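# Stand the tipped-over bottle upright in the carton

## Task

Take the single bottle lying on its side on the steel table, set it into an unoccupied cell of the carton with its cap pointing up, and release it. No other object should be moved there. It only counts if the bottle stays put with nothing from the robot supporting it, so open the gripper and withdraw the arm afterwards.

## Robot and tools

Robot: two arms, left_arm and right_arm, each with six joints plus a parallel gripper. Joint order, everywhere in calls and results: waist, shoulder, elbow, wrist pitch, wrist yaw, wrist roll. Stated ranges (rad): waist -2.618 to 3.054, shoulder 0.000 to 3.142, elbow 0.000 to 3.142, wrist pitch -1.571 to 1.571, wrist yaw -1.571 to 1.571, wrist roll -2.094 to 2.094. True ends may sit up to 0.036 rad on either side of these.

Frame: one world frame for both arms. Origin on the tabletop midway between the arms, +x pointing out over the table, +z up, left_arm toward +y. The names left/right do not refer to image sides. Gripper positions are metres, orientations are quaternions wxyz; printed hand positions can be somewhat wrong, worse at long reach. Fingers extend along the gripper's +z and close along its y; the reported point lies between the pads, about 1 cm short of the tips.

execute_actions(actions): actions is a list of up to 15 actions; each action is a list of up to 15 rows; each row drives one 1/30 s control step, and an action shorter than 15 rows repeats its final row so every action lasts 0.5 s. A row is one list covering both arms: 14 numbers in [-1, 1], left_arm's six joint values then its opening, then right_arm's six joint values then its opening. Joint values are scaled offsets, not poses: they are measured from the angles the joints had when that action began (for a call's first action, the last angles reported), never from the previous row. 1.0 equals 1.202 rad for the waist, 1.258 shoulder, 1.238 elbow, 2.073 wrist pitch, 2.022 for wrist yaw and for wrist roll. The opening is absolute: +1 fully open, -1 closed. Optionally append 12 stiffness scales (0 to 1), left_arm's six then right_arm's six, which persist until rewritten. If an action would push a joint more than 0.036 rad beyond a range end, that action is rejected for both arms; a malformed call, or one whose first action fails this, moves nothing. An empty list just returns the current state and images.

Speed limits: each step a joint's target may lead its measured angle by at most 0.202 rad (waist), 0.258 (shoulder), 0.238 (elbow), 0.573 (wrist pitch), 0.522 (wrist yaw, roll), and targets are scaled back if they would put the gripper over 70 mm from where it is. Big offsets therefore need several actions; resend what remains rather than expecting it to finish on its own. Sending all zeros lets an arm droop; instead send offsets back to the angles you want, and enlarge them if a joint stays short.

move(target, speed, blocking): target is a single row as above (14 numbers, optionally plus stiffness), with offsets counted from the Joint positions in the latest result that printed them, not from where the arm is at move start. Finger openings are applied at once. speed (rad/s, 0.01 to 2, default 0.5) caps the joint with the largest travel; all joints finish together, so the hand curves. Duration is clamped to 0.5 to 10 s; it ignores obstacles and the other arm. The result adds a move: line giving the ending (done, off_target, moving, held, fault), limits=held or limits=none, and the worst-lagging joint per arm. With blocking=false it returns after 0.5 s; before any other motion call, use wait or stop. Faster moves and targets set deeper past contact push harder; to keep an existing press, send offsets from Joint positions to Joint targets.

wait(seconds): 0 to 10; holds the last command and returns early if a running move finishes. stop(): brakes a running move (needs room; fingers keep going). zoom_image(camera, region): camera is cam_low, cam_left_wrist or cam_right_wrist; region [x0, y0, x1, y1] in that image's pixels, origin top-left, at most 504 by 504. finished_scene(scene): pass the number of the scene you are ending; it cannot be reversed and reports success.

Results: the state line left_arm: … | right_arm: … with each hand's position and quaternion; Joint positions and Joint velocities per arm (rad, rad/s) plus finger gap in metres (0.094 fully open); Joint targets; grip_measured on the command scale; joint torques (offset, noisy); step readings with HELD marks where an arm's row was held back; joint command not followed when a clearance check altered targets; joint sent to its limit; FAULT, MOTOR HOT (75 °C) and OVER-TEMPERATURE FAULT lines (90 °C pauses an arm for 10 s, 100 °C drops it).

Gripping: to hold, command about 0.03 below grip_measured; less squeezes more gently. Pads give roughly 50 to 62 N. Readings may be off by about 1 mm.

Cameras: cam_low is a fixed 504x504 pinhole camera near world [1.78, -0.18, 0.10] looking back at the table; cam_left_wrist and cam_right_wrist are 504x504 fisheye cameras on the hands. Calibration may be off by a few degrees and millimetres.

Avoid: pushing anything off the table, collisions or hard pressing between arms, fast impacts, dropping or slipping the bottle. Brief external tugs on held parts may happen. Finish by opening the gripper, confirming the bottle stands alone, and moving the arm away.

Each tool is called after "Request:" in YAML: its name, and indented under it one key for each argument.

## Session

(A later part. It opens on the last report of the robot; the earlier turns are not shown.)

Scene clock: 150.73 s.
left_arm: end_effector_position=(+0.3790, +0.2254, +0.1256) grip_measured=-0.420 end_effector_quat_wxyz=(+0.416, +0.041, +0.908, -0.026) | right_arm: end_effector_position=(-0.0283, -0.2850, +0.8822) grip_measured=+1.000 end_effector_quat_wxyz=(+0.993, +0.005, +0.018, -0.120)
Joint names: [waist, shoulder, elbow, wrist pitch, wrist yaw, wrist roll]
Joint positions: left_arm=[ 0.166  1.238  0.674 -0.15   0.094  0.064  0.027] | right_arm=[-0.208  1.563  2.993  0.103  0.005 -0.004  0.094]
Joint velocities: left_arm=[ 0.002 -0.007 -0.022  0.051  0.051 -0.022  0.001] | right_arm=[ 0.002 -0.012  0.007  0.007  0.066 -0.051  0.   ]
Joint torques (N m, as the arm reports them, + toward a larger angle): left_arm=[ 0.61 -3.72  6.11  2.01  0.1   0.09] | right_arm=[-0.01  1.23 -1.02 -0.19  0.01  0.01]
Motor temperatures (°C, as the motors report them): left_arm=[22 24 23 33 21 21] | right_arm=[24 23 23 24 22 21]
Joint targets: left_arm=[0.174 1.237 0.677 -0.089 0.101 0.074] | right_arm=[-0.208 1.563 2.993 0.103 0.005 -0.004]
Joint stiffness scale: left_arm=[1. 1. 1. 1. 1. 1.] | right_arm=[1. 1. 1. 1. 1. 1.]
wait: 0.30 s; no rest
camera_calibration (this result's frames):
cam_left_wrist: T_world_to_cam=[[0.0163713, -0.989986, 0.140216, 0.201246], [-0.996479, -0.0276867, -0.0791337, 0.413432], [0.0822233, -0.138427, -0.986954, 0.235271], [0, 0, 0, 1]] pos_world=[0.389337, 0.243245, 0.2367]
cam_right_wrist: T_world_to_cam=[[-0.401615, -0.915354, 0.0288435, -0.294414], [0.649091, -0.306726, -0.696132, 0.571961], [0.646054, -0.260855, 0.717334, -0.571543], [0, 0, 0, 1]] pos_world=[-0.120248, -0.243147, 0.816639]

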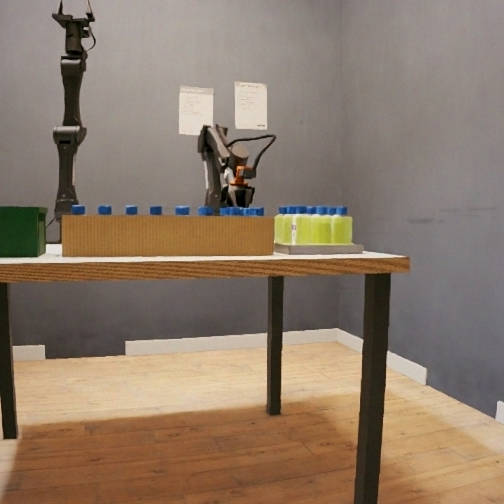

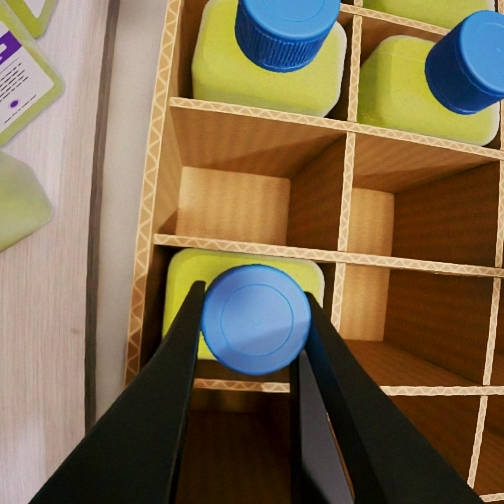

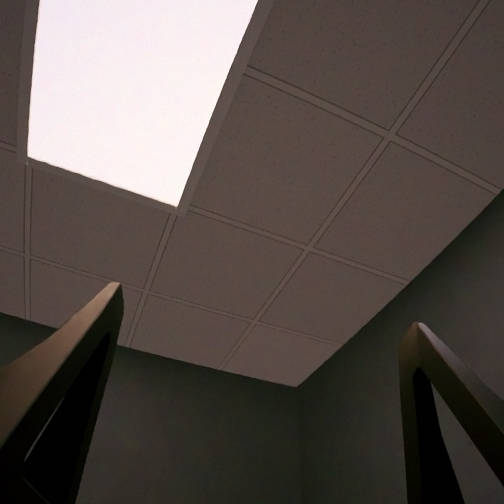

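Request:
execute_actions:
  actions:
    - [[0.0067,-0.0003,0.0007,0.0307,0.0035,0.0049,-0.45,0,0,0,0,0,0,1],[0.0067,0.0003,-0.0009,0.0320,0.0035,0.0049,-0.45,0,0,0,0,0,0,1],[0.0067,0.0008,-0.0026,0.0333,0.0035,0.0049,-0.45,0,0,0,0,0,0,1],[0.0067,0.0013,-0.0042,0.0346,0.0035,0.0049,-0.45,0,0,0,0,0,0,1],[0.0067,0.0019,-0.0059,0.0360,0.0035,0.0049,-0.45,0,0,0,0,0,0,1],[0.0067,0.0024,-0.0076,0.0373,0.0035,0.0049,-0.45,0,0,0,0,0,0,1],[0.0067,0.0029,-0.0092,0.0386,0.0035,0.0049,-0.45,0,0,0,0,0,0,1],[0.0067,0.0034,-0.0109,0.0399,0.0035,0.0049,-0.45,0,0,0,0,0,0,1],[0.0067,0.0040,-0.0125,0.0412,0.0035,0.0049,-0.45,0,0,0,0,0,0,1],[0.0067,0.0045,-0.0142,0.0425,0.0035,0.0049,-0.45,0,0,0,0,0,0,1]]

Request:
wait:
  seconds: 0.2

Scene clock: 152.13 s.
left_arm: end_effector_position=(+0.3793, +0.2253, +0.1246) grip_measured=-0.420 end_effector_quat_wxyz=(+0.419, +0.041, +0.907, -0.026) | right_arm: end_effector_position=(-0.0283, -0.2850, +0.8822) grip_measured=+1.000 end_effector_quat_wxyz=(+0.993, +0.005, +0.018, -0.120)
Joint names: [waist, shoulder, elbow, wrist pitch, wrist yaw, wrist roll]
Joint positions: left_arm=[ 0.166  1.238  0.665 -0.136  0.094  0.064  0.027] | right_arm=[-0.208  1.563  2.993  0.103  0.005 -0.004  0.094]
Joint velocities: left_arm=[ 0.007  0.007  0.007 -0.022 -0.081  0.022  0.   ] | right_arm=[-0.032 -0.007  0.002 -0.007 -0.022 -0.037  0.   ]
Joint torques (N m, as the arm reports them, + toward a larger angle): left_arm=[ 0.74 -2.99  5.29  2.19  0.11  0.09] | right_arm=[ 0.02  1.22 -1.02 -0.19  0.01  0.01]
Motor temperatures (°C, as the motors report them): left_arm=[22 24 23 33 21 21] | right_arm=[24 23 23 24 22 21]
Joint targets: left_arm=[0.174 1.244 0.656 -0.061 0.101 0.074] | right_arm=[-0.208 1.563 2.993 0.103 0.005 -0.004]
Joint stiffness scale: left_arm=[1. 1. 1. 1. 1. 1.] | right_arm=[1. 1. 1. 1. 1. 1.]
Step readings (joint positions):
0: left_arm=[0.166 1.238 0.674 -0.150 0.094 0.064] | right_arm=[-0.208 1.563 2.993 0.103 0.005 -0.004]
1: left_arm=[0.166 1.238 0.674 -0.149 0.094 0.064] | right_arm=[-0.208 1.563 2.993 0.103 0.005 -0.004]
2: left_arm=[0.166 1.238 0.674 -0.149 0.094 0.064] | right_arm=[-0.208 1.563 2.993 0.103 0.005 -0.004]
4: left_arm=[0.166 1.238 0.673 -0.148 0.094 0.064] | right_arm=[-0.208 1.563 2.993 0.103 0.005 -0.004]
8: left_arm=[0.166 1.238 0.668 -0.139 0.094 0.064] | right_arm=[-0.208 1.563 2.993 0.103 0.005 -0.004]
15: Joint positions above
camera_calibration (this result's frames):
cam_left_wrist: T_world_to_cam=[[0.0152817, -0.989969, 0.140454, 0.201689], [-0.996018, -0.027411, -0.0848337, 0.414069], [0.0878328, -0.138598, -0.986446, 0.232176], [0, 0, 0, 1]] pos_world=[0.388946, 0.243195, 0.235828]
cam_right_wrist: T_world_to_cam=[[-0.401615, -0.915354, 0.0288435, -0.294414], [0.649091, -0.306726, -0.696132, 0.571961], [0.646054, -0.260855, 0.717334, -0.571543], [0, 0, 0, 1]] pos_world=[-0.120248, -0.243147, 0.816639]

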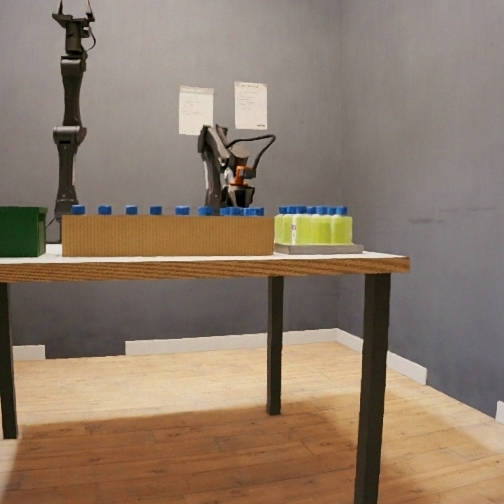

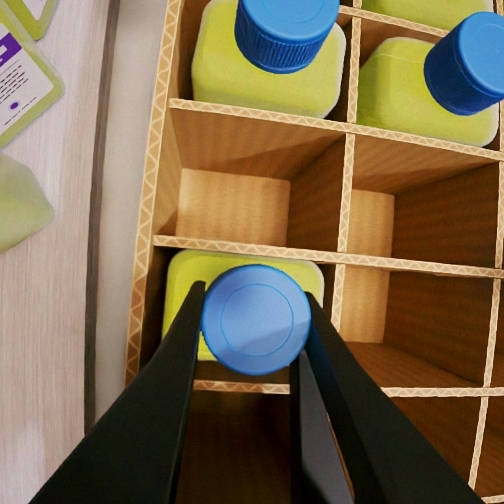

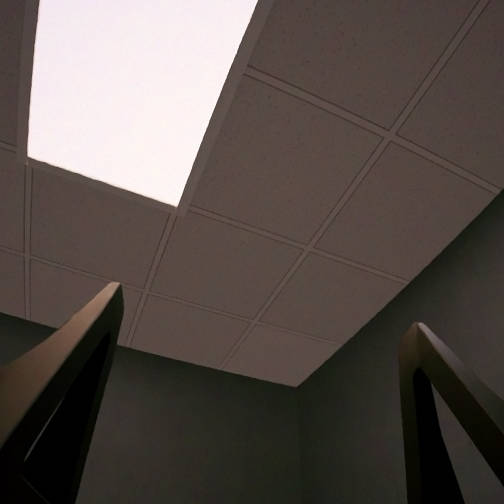

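Scene clock: 152.33 s.
left_arm: end_effector_position=(+0.3793, +0.2253, +0.1246) grip_measured=-0.420 end_effector_quat_wxyz=(+0.419, +0.041, +0.907, -0.026) | right_arm: end_effector_position=(-0.0283, -0.2850, +0.8822) grip_measured=+1.000 end_effector_quat_wxyz=(+0.993, +0.005, +0.018, -0.120)
Joint names: [waist, shoulder, elbow, wrist pitch, wrist yaw, wrist roll]
Joint positions: left_arm=[ 0.166  1.238  0.665 -0.136  0.094  0.064  0.027] | right_arm=[-0.208  1.563  2.993  0.103  0.005 -0.004  0.094]
Joint velocities: left_arm=[-0.012 -0.002 -0.022 -0.022 -0.037 -0.066  0.   ] | right_arm=[-0.007 -0.027 -0.002 -0.007  0.007  0.022  0.   ]
Joint torques (N m, as the arm reports them, + toward a larger angle): left_arm=[ 0.76 -2.98  5.2   2.19  0.1   0.07] | right_arm=[-0.01  1.24 -1.04 -0.18  0.01  0.01]
Motor temperatures (°C, as the motors report them): left_arm=[22 24 23 33 21 21] | right_arm=[24 23 23 24 22 21]
Joint targets: left_arm=[0.174 1.244 0.656 -0.061 0.101 0.074] | right_arm=[-0.208 1.563 2.993 0.103 0.005 -0.004]
Joint stiffness scale: left_arm=[1. 1. 1. 1. 1. 1.] | right_arm=[1. 1. 1. 1. 1. 1.]
wait: 0.20 s; at rest by 0.17 s
camera_calibration (this result's frames):
cam_left_wrist: T_world_to_cam=[[0.0152817, -0.989969, 0.140454, 0.201689], [-0.996018, -0.027411, -0.0848337, 0.414069], [0.0878328, -0.138598, -0.986446, 0.232176], [0, 0, 0, 1]] pos_world=[0.388946, 0.243195, 0.235828]
cam_right_wrist: T_world_to_cam=[[-0.401615, -0.915354, 0.0288435, -0.294414], [0.649091, -0.306726, -0.696132, 0.571961], [0.646054, -0.260855, 0.717334, -0.571543], [0, 0, 0, 1]] pos_world=[-0.120248, -0.243147, 0.816639]

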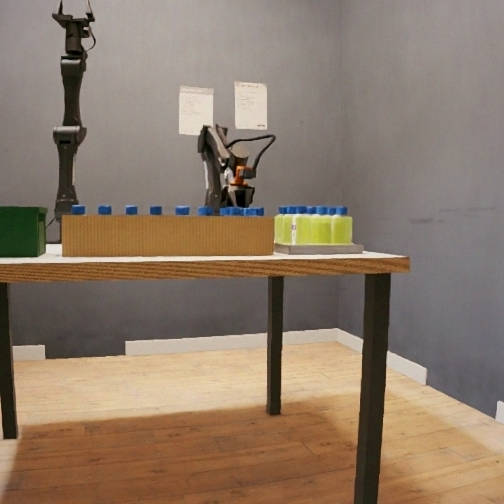

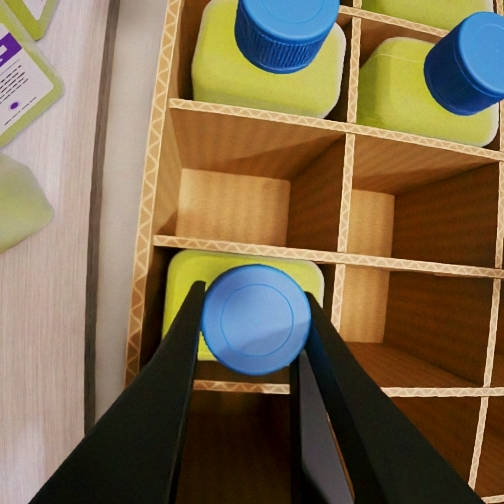

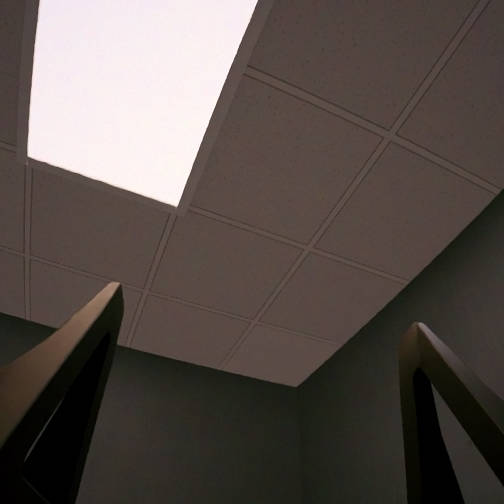

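Request:
execute_actions:
  actions:
    - [[0.0067,0.003,-0.005,0.033,0.0035,0.0049,-0.45,0,0,0,0,0,0,1],[0.0067,0.002,-0.003,0.030,0.0035,0.0049,-0.45,0,0,0,0,0,0,1],[0.0067,0.001,-0.001,0.027,0.0035,0.0049,-0.45,0,0,0,0,0,0,1],[0.0067,0.0,0.001,0.024,0.0035,0.0049,-0.44,0,0,0,0,0,0,1],[0.0067,0.0,0.002,0.021,0.0035,0.0049,-0.43,0,0,0,0,0,0,1],[0.0067,0.0,0.002,0.019,0.0035,0.0049,-0.42,0,0,0,0,0,0,1],[0.0067,0.0,0.002,0.019,0.0035,0.0049,-0.40,0,0,0,0,0,0,1],[0.0067,0.0,0.002,0.019,0.0035,0.0049,-0.37,0,0,0,0,0,0,1],[0.0067,0.0,0.002,0.019,0.0035,0.0049,-0.33,0,0,0,0,0,0,1],[0.0067,0.0,0.002,0.019,0.0035,0.0049,-0.29,0,0,0,0,0,0,1],[0.0067,0.0,0.002,0.019,0.0035,0.0049,-0.25,0,0,0,0,0,0,1],[0.0067,0.0,0.002,0.019,0.0035,0.0049,-0.21,0,0,0,0,0,0,1],[0.0067,0.0,0.002,0.019,0.0035,0.0049,-0.17,0,0,0,0,0,0,1],[0.0067,0.0,0.002,0.019,0.0035,0.0049,-0.14,0,0,0,0,0,0,1],[0.0067,0.0,0.002,0.019,0.0035,0.0049,-0.12,0,0,0,0,0,0,1]]

Request:
wait:
  seconds: 0.2

Scene clock: 154.10 s.
left_arm: end_effector_position=(+0.3811, +0.2251, +0.1268) grip_measured=-0.134 end_effector_quat_wxyz=(+0.424, +0.041, +0.904, -0.026) | right_arm: end_effector_position=(-0.0283, -0.2850, +0.8822) grip_measured=+1.000 end_effector_quat_wxyz=(+0.993, +0.005, +0.018, -0.120)
Joint names: [waist, shoulder, elbow, wrist pitch, wrist yaw, wrist roll]
Joint positions: left_arm=[ 0.166  1.238  0.665 -0.124  0.096  0.064  0.041] | right_arm=[-0.208  1.563  2.993  0.103  0.005 -0.004  0.094]
Joint velocities: left_arm=[-0.002  0.002  0.002  0.051  0.022 -0.081  0.024] | right_arm=[-0.007 -0.002 -0.007 -0.007 -0.095 -0.037  0.   ]
Joint torques (N m, as the arm reports them, + toward a larger angle): left_arm=[ 0.51 -3.56  6.05  1.69  0.08  0.11] | right_arm=[ 0.02  1.25 -1.04 -0.19  0.01  0.  ]
Motor temperatures (°C, as the motors report them): left_arm=[22 24 23 33 21 21] | right_arm=[24 23 23 24 22 21]
Joint targets: left_arm=[0.174 1.238 0.668 -0.096 0.101 0.074] | right_arm=[-0.208 1.563 2.993 0.103 0.005 -0.004]
Joint stiffness scale: left_arm=[1. 1. 1. 1. 1. 1.] | right_arm=[1. 1. 1. 1. 1. 1.]
Step readings (joint positions):
0: left_arm=[0.166 1.238 0.665 -0.136 0.094 0.064] | right_arm=[-0.208 1.563 2.993 0.103 0.005 -0.004]
1: left_arm=[0.166 1.238 0.665 -0.136 0.094 0.064] | right_arm=[-0.208 1.563 2.993 0.103 0.005 -0.004]
2: left_arm=[0.166 1.238 0.665 -0.136 0.094 0.064] | right_arm=[-0.208 1.563 2.993 0.103 0.005 -0.004]
4: left_arm=[0.166 1.238 0.665 -0.136 0.094 0.064] | right_arm=[-0.208 1.563 2.993 0.103 0.005 -0.004]
8: left_arm=[0.166 1.238 0.665 -0.136 0.095 0.064] | right_arm=[-0.208 1.563 2.993 0.103 0.005 -0.004]
15: Joint positions above
camera_calibration (this result's frames):
cam_left_wrist: T_world_to_cam=[[0.0125138, -0.989875, 0.14139, 0.202033], [-0.995012, -0.0263227, -0.0962211, 0.416875], [0.0989686, -0.139481, -0.985267, 0.229939], [0, 0, 0, 1]] pos_world=[0.389511, 0.243033, 0.238098]
cam_right_wrist: T_world_to_cam=[[-0.401615, -0.915354, 0.0288435, -0.294414], [0.649091, -0.306726, -0.696132, 0.571961], [0.646054, -0.260855, 0.717334, -0.571543], [0, 0, 0, 1]] pos_world=[-0.120248, -0.243147, 0.816639]

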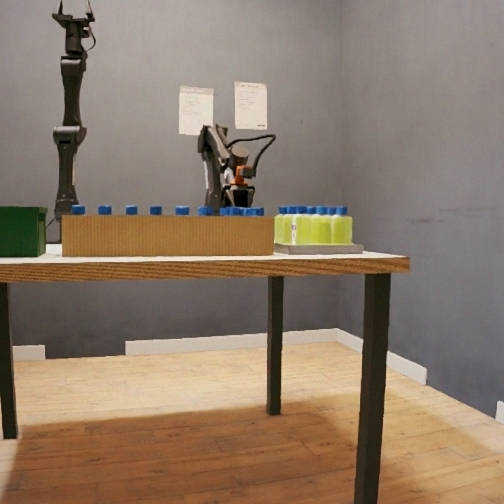

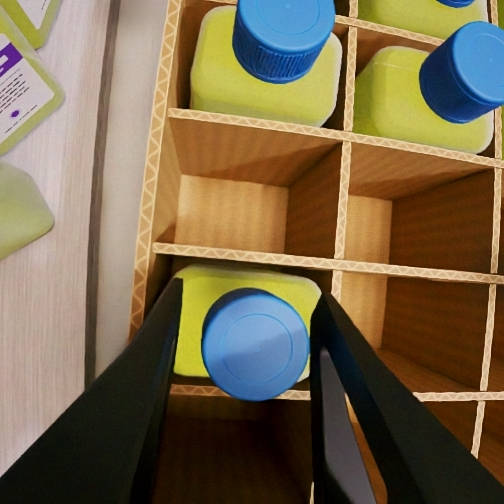

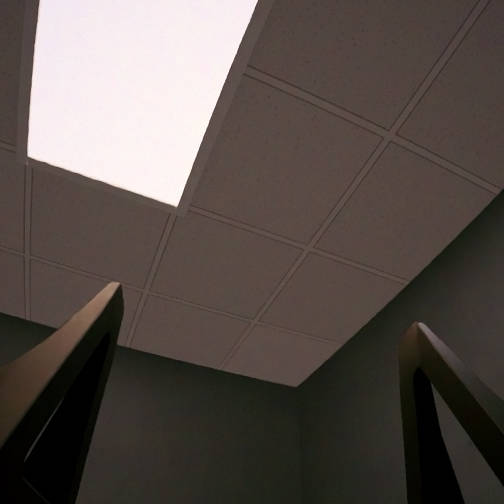

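Scene clock: 154.30 s.
left_arm: end_effector_position=(+0.3813, +0.2251, +0.1271) grip_measured=-0.122 end_effector_quat_wxyz=(+0.425, +0.041, +0.904, -0.026) | right_arm: end_effector_position=(-0.0283, -0.2850, +0.8822) grip_measured=+1.000 end_effector_quat_wxyz=(+0.993, +0.005, +0.018, -0.120)
Joint names: [waist, shoulder, elbow, wrist pitch, wrist yaw, wrist roll]
Joint positions: left_arm=[ 0.166  1.238  0.665 -0.123  0.096  0.064  0.041] | right_arm=[-0.208  1.563  2.993  0.103  0.005 -0.004  0.094]
Joint velocities: left_arm=[-0.002  0.002  0.012 -0.066  0.022  0.022 -0.   ] | right_arm=[-0.002 -0.002  0.002  0.037  0.022 -0.051  0.   ]
Joint torques (N m, as the arm reports them, + toward a larger angle): left_arm=[ 0.64 -3.53  6.15  1.69  0.06  0.07] | right_arm=[ 0.02  1.26 -0.99 -0.19  0.    0.  ]
Motor temperatures (°C, as the motors report them): left_arm=[22 24 23 33 21 21] | right_arm=[24 23 23 24 22 21]
Joint targets: left_arm=[0.174 1.238 0.668 -0.096 0.101 0.074] | right_arm=[-0.208 1.563 2.993 0.103 0.005 -0.004]
Joint stiffness scale: left_arm=[1. 1. 1. 1. 1. 1.] | right_arm=[1. 1. 1. 1. 1. 1.]
wait: 0.20 s; no rest
camera_calibration (this result's frames):
cam_left_wrist: T_world_to_cam=[[0.0122981, -0.989879, 0.141383, 0.202077], [-0.994864, -0.0263201, -0.0977398, 0.41728], [0.100472, -0.139455, -0.985118, 0.229603], [0, 0, 0, 1]] pos_world=[0.389583, 0.243034, 0.238401]
cam_right_wrist: T_world_to_cam=[[-0.401615, -0.915354, 0.0288435, -0.294414], [0.649091, -0.306726, -0.696132, 0.571961], [0.646054, -0.260855, 0.717334, -0.571543], [0, 0, 0, 1]] pos_world=[-0.120248, -0.243147, 0.816639]

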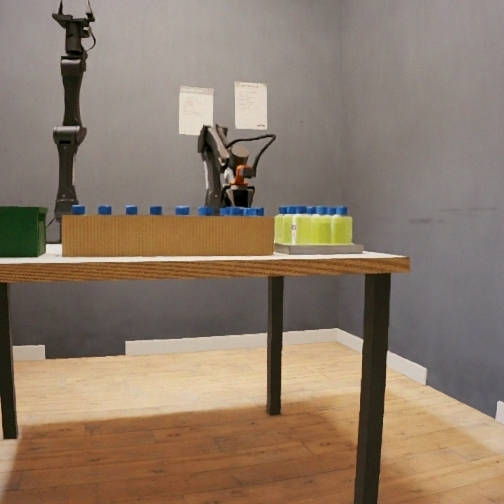

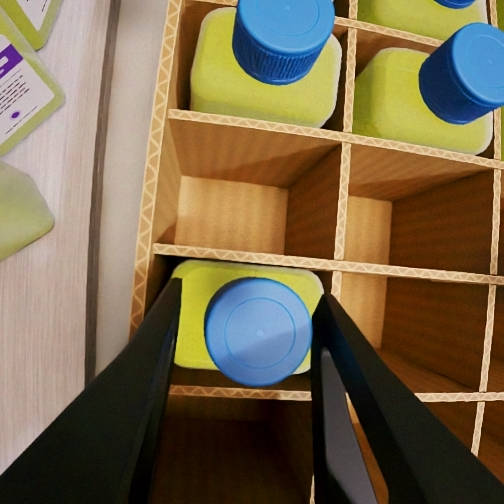

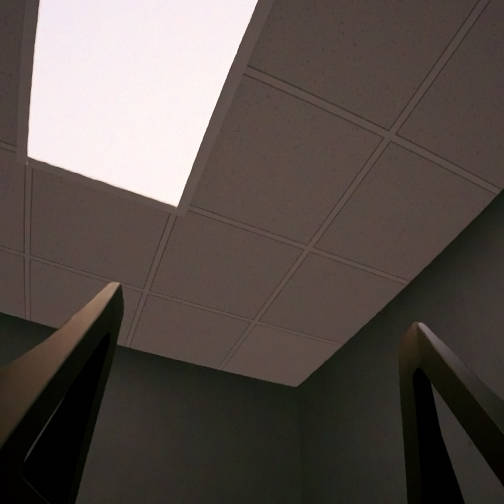

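Request:
execute_actions:
  actions:
    - [[0.0067,0,0.0121,0.0130,0.0025,0.0049,-0.12,0,0,0,0,0,0,1],[0.0067,0,0.0226,0.0130,0.0025,0.0049,-0.12,0,0,0,0,0,0,1],[0.0067,0,0.0323,0.0130,0.0025,0.0049,-0.12,0,0,0,0,0,0,1],[0.0067,0,0.0404,0.0096,0.0025,0.0049,-0.12,0,0,0,0,0,0,1],[0.0067,0,0.0493,0.0053,0.0025,0.0049,-0.12,0,0,0,0,0,0,1],[0.0067,0,0.0598,0,0.0025,0.0049,-0.12,0,0,0,0,0,0,1],[0.0067,0,0.0719,-0.0063,0.0025,0.0049,-0.12,0,0,0,0,0,0,1],[0.0067,0,0.0856,-0.0135,0.0025,0.0049,-0.12,0,0,0,0,0,0,1],[0.0067,0,0.1010,-0.0217,0.0025,0.0049,-0.12,0,0,0,0,0,0,1],[0.0067,0,0.1179,-0.0309,0.0025,0.0049,-0.12,0,0,0,0,0,0,1],[0.0067,0,0.1365,-0.0410,0.0025,0.0049,-0.12,0,0,0,0,0,0,1],[0.0067,0,0.1567,-0.0521,0.0025,0.0049,-0.12,0,0,0,0,0,0,1],[0.0067,0,0.1777,-0.0637,0.0025,0.0049,-0.12,0,0,0,0,0,0,1],[0.0067,0,0.1995,-0.0757,0.0025,0.0049,-0.12,0,0,0,0,0,0,1],[0.0067,0,0.2221,-0.0878,0.0025,0.0049,-0.12,0,0,0,0,0,0,1]]
    - [[0.0067,0,0.0864,-0.0168,0.0025,0.0049,-0.05,0,0,0,0,0,0,1],[0.0067,0,0.1082,-0.0288,0.0025,0.0049,0.0,0,0,0,0,0,0,1],[0.0067,0,0.1300,-0.0408,0.0025,0.0049,0.05,0,0,0,0,0,0,1],[0.0067,0,0.1519,-0.0528,0.0025,0.0049,0.1,0,0,0,0,0,0,1],[0.0067,0,0.1737,-0.0647,0.0025,0.0049,0.15,0,0,0,0,0,0,1],[0.0067,0,0.1955,-0.0767,0.0025,0.0049,0.2,0,0,0,0,0,0,1],[0.0067,0,0.2157,-0.0878,0.0025,0.0049,0.25,0,0,0,0,0,0,1],[0.0067,0,0.2342,-0.0980,0.0025,0.0049,0.3,0,0,0,0,0,0,1],[0.0067,0,0.2504,-0.1069,0.0025,0.0049,0.3,0,0,0,0,0,0,1],[0.0067,0,0.2641,-0.1144,0.0025,0.0049,0.3,0,0,0,0,0,0,1],[0.0067,0,0.2754,-0.1206,0.0025,0.0049,0.3,0,0,0,0,0,0,1],[0.0067,0,0.2843,-0.1255,0.0025,0.0049,0.3,0,0,0,0,0,0,1],[0.0067,0,0.2908,-0.1291,0.0025,0.0049,0.3,0,0,0,0,0,0,1],[0.0067,0,0.2948,-0.1313,0.0025,0.0049,0.3,0,0,0,0,0,0,1],[0.0067,0,0.2964,-0.1322,0.0025,0.0049,0.3,0,0,0,0,0,0,1]]

Scene clock: 158.07 s.
left_arm: end_effector_position=(+0.4192, +0.2258, +0.3003) grip_measured=+0.298 end_effector_quat_wxyz=(+0.516, +0.045, +0.855, -0.020) | right_arm: end_effector_position=(-0.0283, -0.2850, +0.8822) grip_measured=+1.000 end_effector_quat_wxyz=(+0.993, +0.005, +0.018, -0.120)
Joint names: [waist, shoulder, elbow, wrist pitch, wrist yaw, wrist roll]
Joint positions: left_arm=[ 0.166  1.238  1.19  -0.439  0.096  0.065  0.061] | right_arm=[-0.208  1.563  2.993  0.103  0.005 -0.004  0.094]
Joint velocities: left_arm=[ 0.002 -0.007  0.178 -0.286  0.022  0.007  0.   ] | right_arm=[ 0.017 -0.007  0.002 -0.022 -0.051 -0.007  0.   ]
Joint torques (N m, as the arm reports them, + toward a larger angle): left_arm=[ 0.64 -3.92  7.87  1.4   0.03  0.1 ] | right_arm=[ 0.01  1.24 -1.03 -0.18  0.01  0.  ]
Motor temperatures (°C, as the motors report them): left_arm=[22 24 23 33 21 21] | right_arm=[24 23 23 24 22 21]
Joint targets: left_arm=[0.174 1.238 1.225 -0.499 0.101 0.074] | right_arm=[-0.208 1.563 2.993 0.103 0.005 -0.004]
Joint stiffness scale: left_arm=[1. 1. 1. 1. 1. 1.] | right_arm=[1. 1. 1. 1. 1. 1.]
Step readings (joint positions; steps 1 to 15: 1st action; 16 to 30: 2nd action):
0: left_arm=[0.166 1.238 0.665 -0.122 0.096 0.064] | right_arm=[-0.208 1.563 2.993 0.103 0.005 -0.004]
1: left_arm=[0.166 1.238 0.665 -0.122 0.096 0.064] | right_arm=[-0.208 1.563 2.993 0.103 0.005 -0.004]
2: left_arm=[0.166 1.238 0.665 -0.122 0.096 0.064] | right_arm=[-0.208 1.563 2.993 0.103 0.005 -0.004]
4: left_arm=[0.166 1.238 0.667 -0.122 0.096 0.064] | right_arm=[-0.208 1.563 2.993 0.103 0.005 -0.004]
8: left_arm=[0.166 1.238 0.704 -0.136 0.096 0.064] | right_arm=[-0.208 1.563 2.993 0.103 0.005 -0.004]
15: left_arm=[0.166 1.238 0.858 -0.225 0.096 0.064] | right_arm=[-0.208 1.563 2.993 0.103 0.005 -0.004]
16: left_arm=[0.166 1.238 0.884 -0.237 0.096 0.064] | right_arm=[-0.208 1.563 2.993 0.103 0.005 -0.004]
17: left_arm=[0.166 1.238 0.910 -0.245 0.096 0.064] | right_arm=[-0.208 1.563 2.993 0.103 0.005 -0.004]
19: left_arm=[0.166 1.238 0.965 -0.269 0.096 0.064] | right_arm=[-0.208 1.563 2.993 0.103 0.005 -0.004]
23: left_arm=[0.166 1.238 1.075 -0.337 0.096 0.065] | right_arm=[-0.208 1.563 2.993 0.103 0.005 -0.004]
30: Joint positions above
camera_calibration (this result's frames):
cam_left_wrist: T_world_to_cam=[[-0.0170043, -0.990432, 0.136952, 0.191517], [-0.953146, -0.0253189, -0.30145, 0.51542], [0.302033, -0.135662, -0.943595, 0.298707], [0, 0, 0, 1]] pos_world=[0.404308, 0.243257, 0.411003]
cam_right_wrist: T_world_to_cam=[[-0.401615, -0.915354, 0.0288435, -0.294414], [0.649091, -0.306726, -0.696132, 0.571961], [0.646054, -0.260855, 0.717334, -0.571543], [0, 0, 0, 1]] pos_world=[-0.120248, -0.243147, 0.816639]

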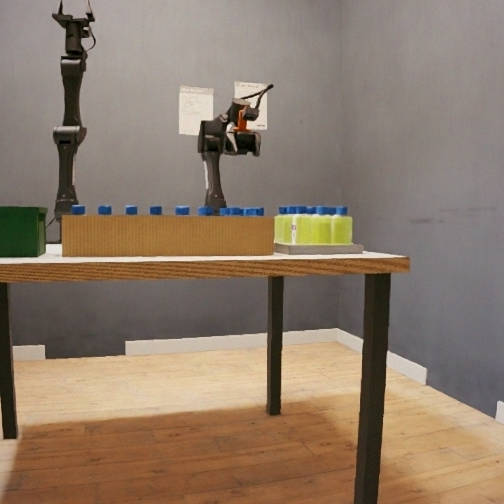

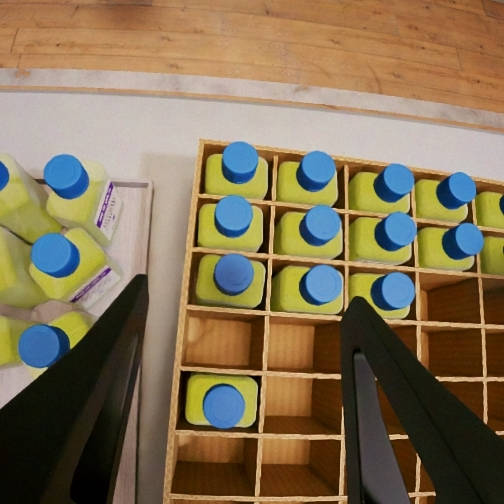

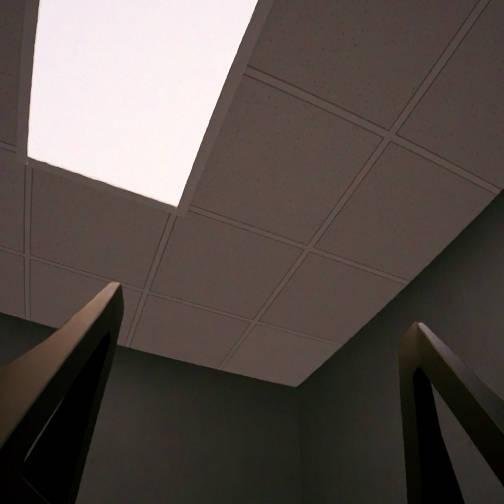

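Request:
zoom_image:
  camera: "cam_left_wrist"
  region: [150, 240, 350, 470]

Request:
zoom_image:
  camera: "cam_low"
  region: [170, 190, 290, 230]

Region (150, 240, 350, 470) of cam_left_wrist's 504x504 image, scaled by 2.191, with more detail than that image has; it fills the left 438 columns of this view, and the rest is white.

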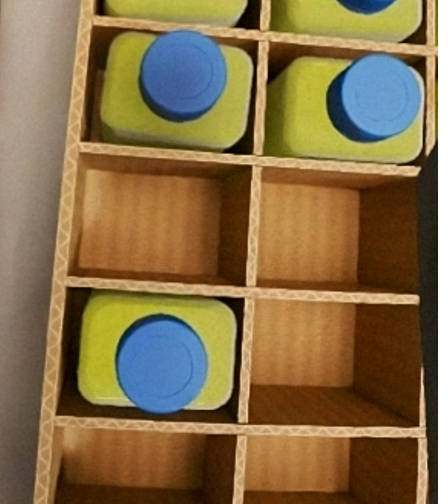

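Region (170, 190, 290, 230) of cam_low's 504x504 image, scaled by 4.200, with more detail than that image has.

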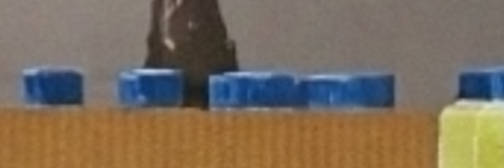

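The bottle is seated cap-up in the cell, level with the others, and the arm is clear.

Request:
finished_scene:
  scene: 1

The scene is finished: the task was done.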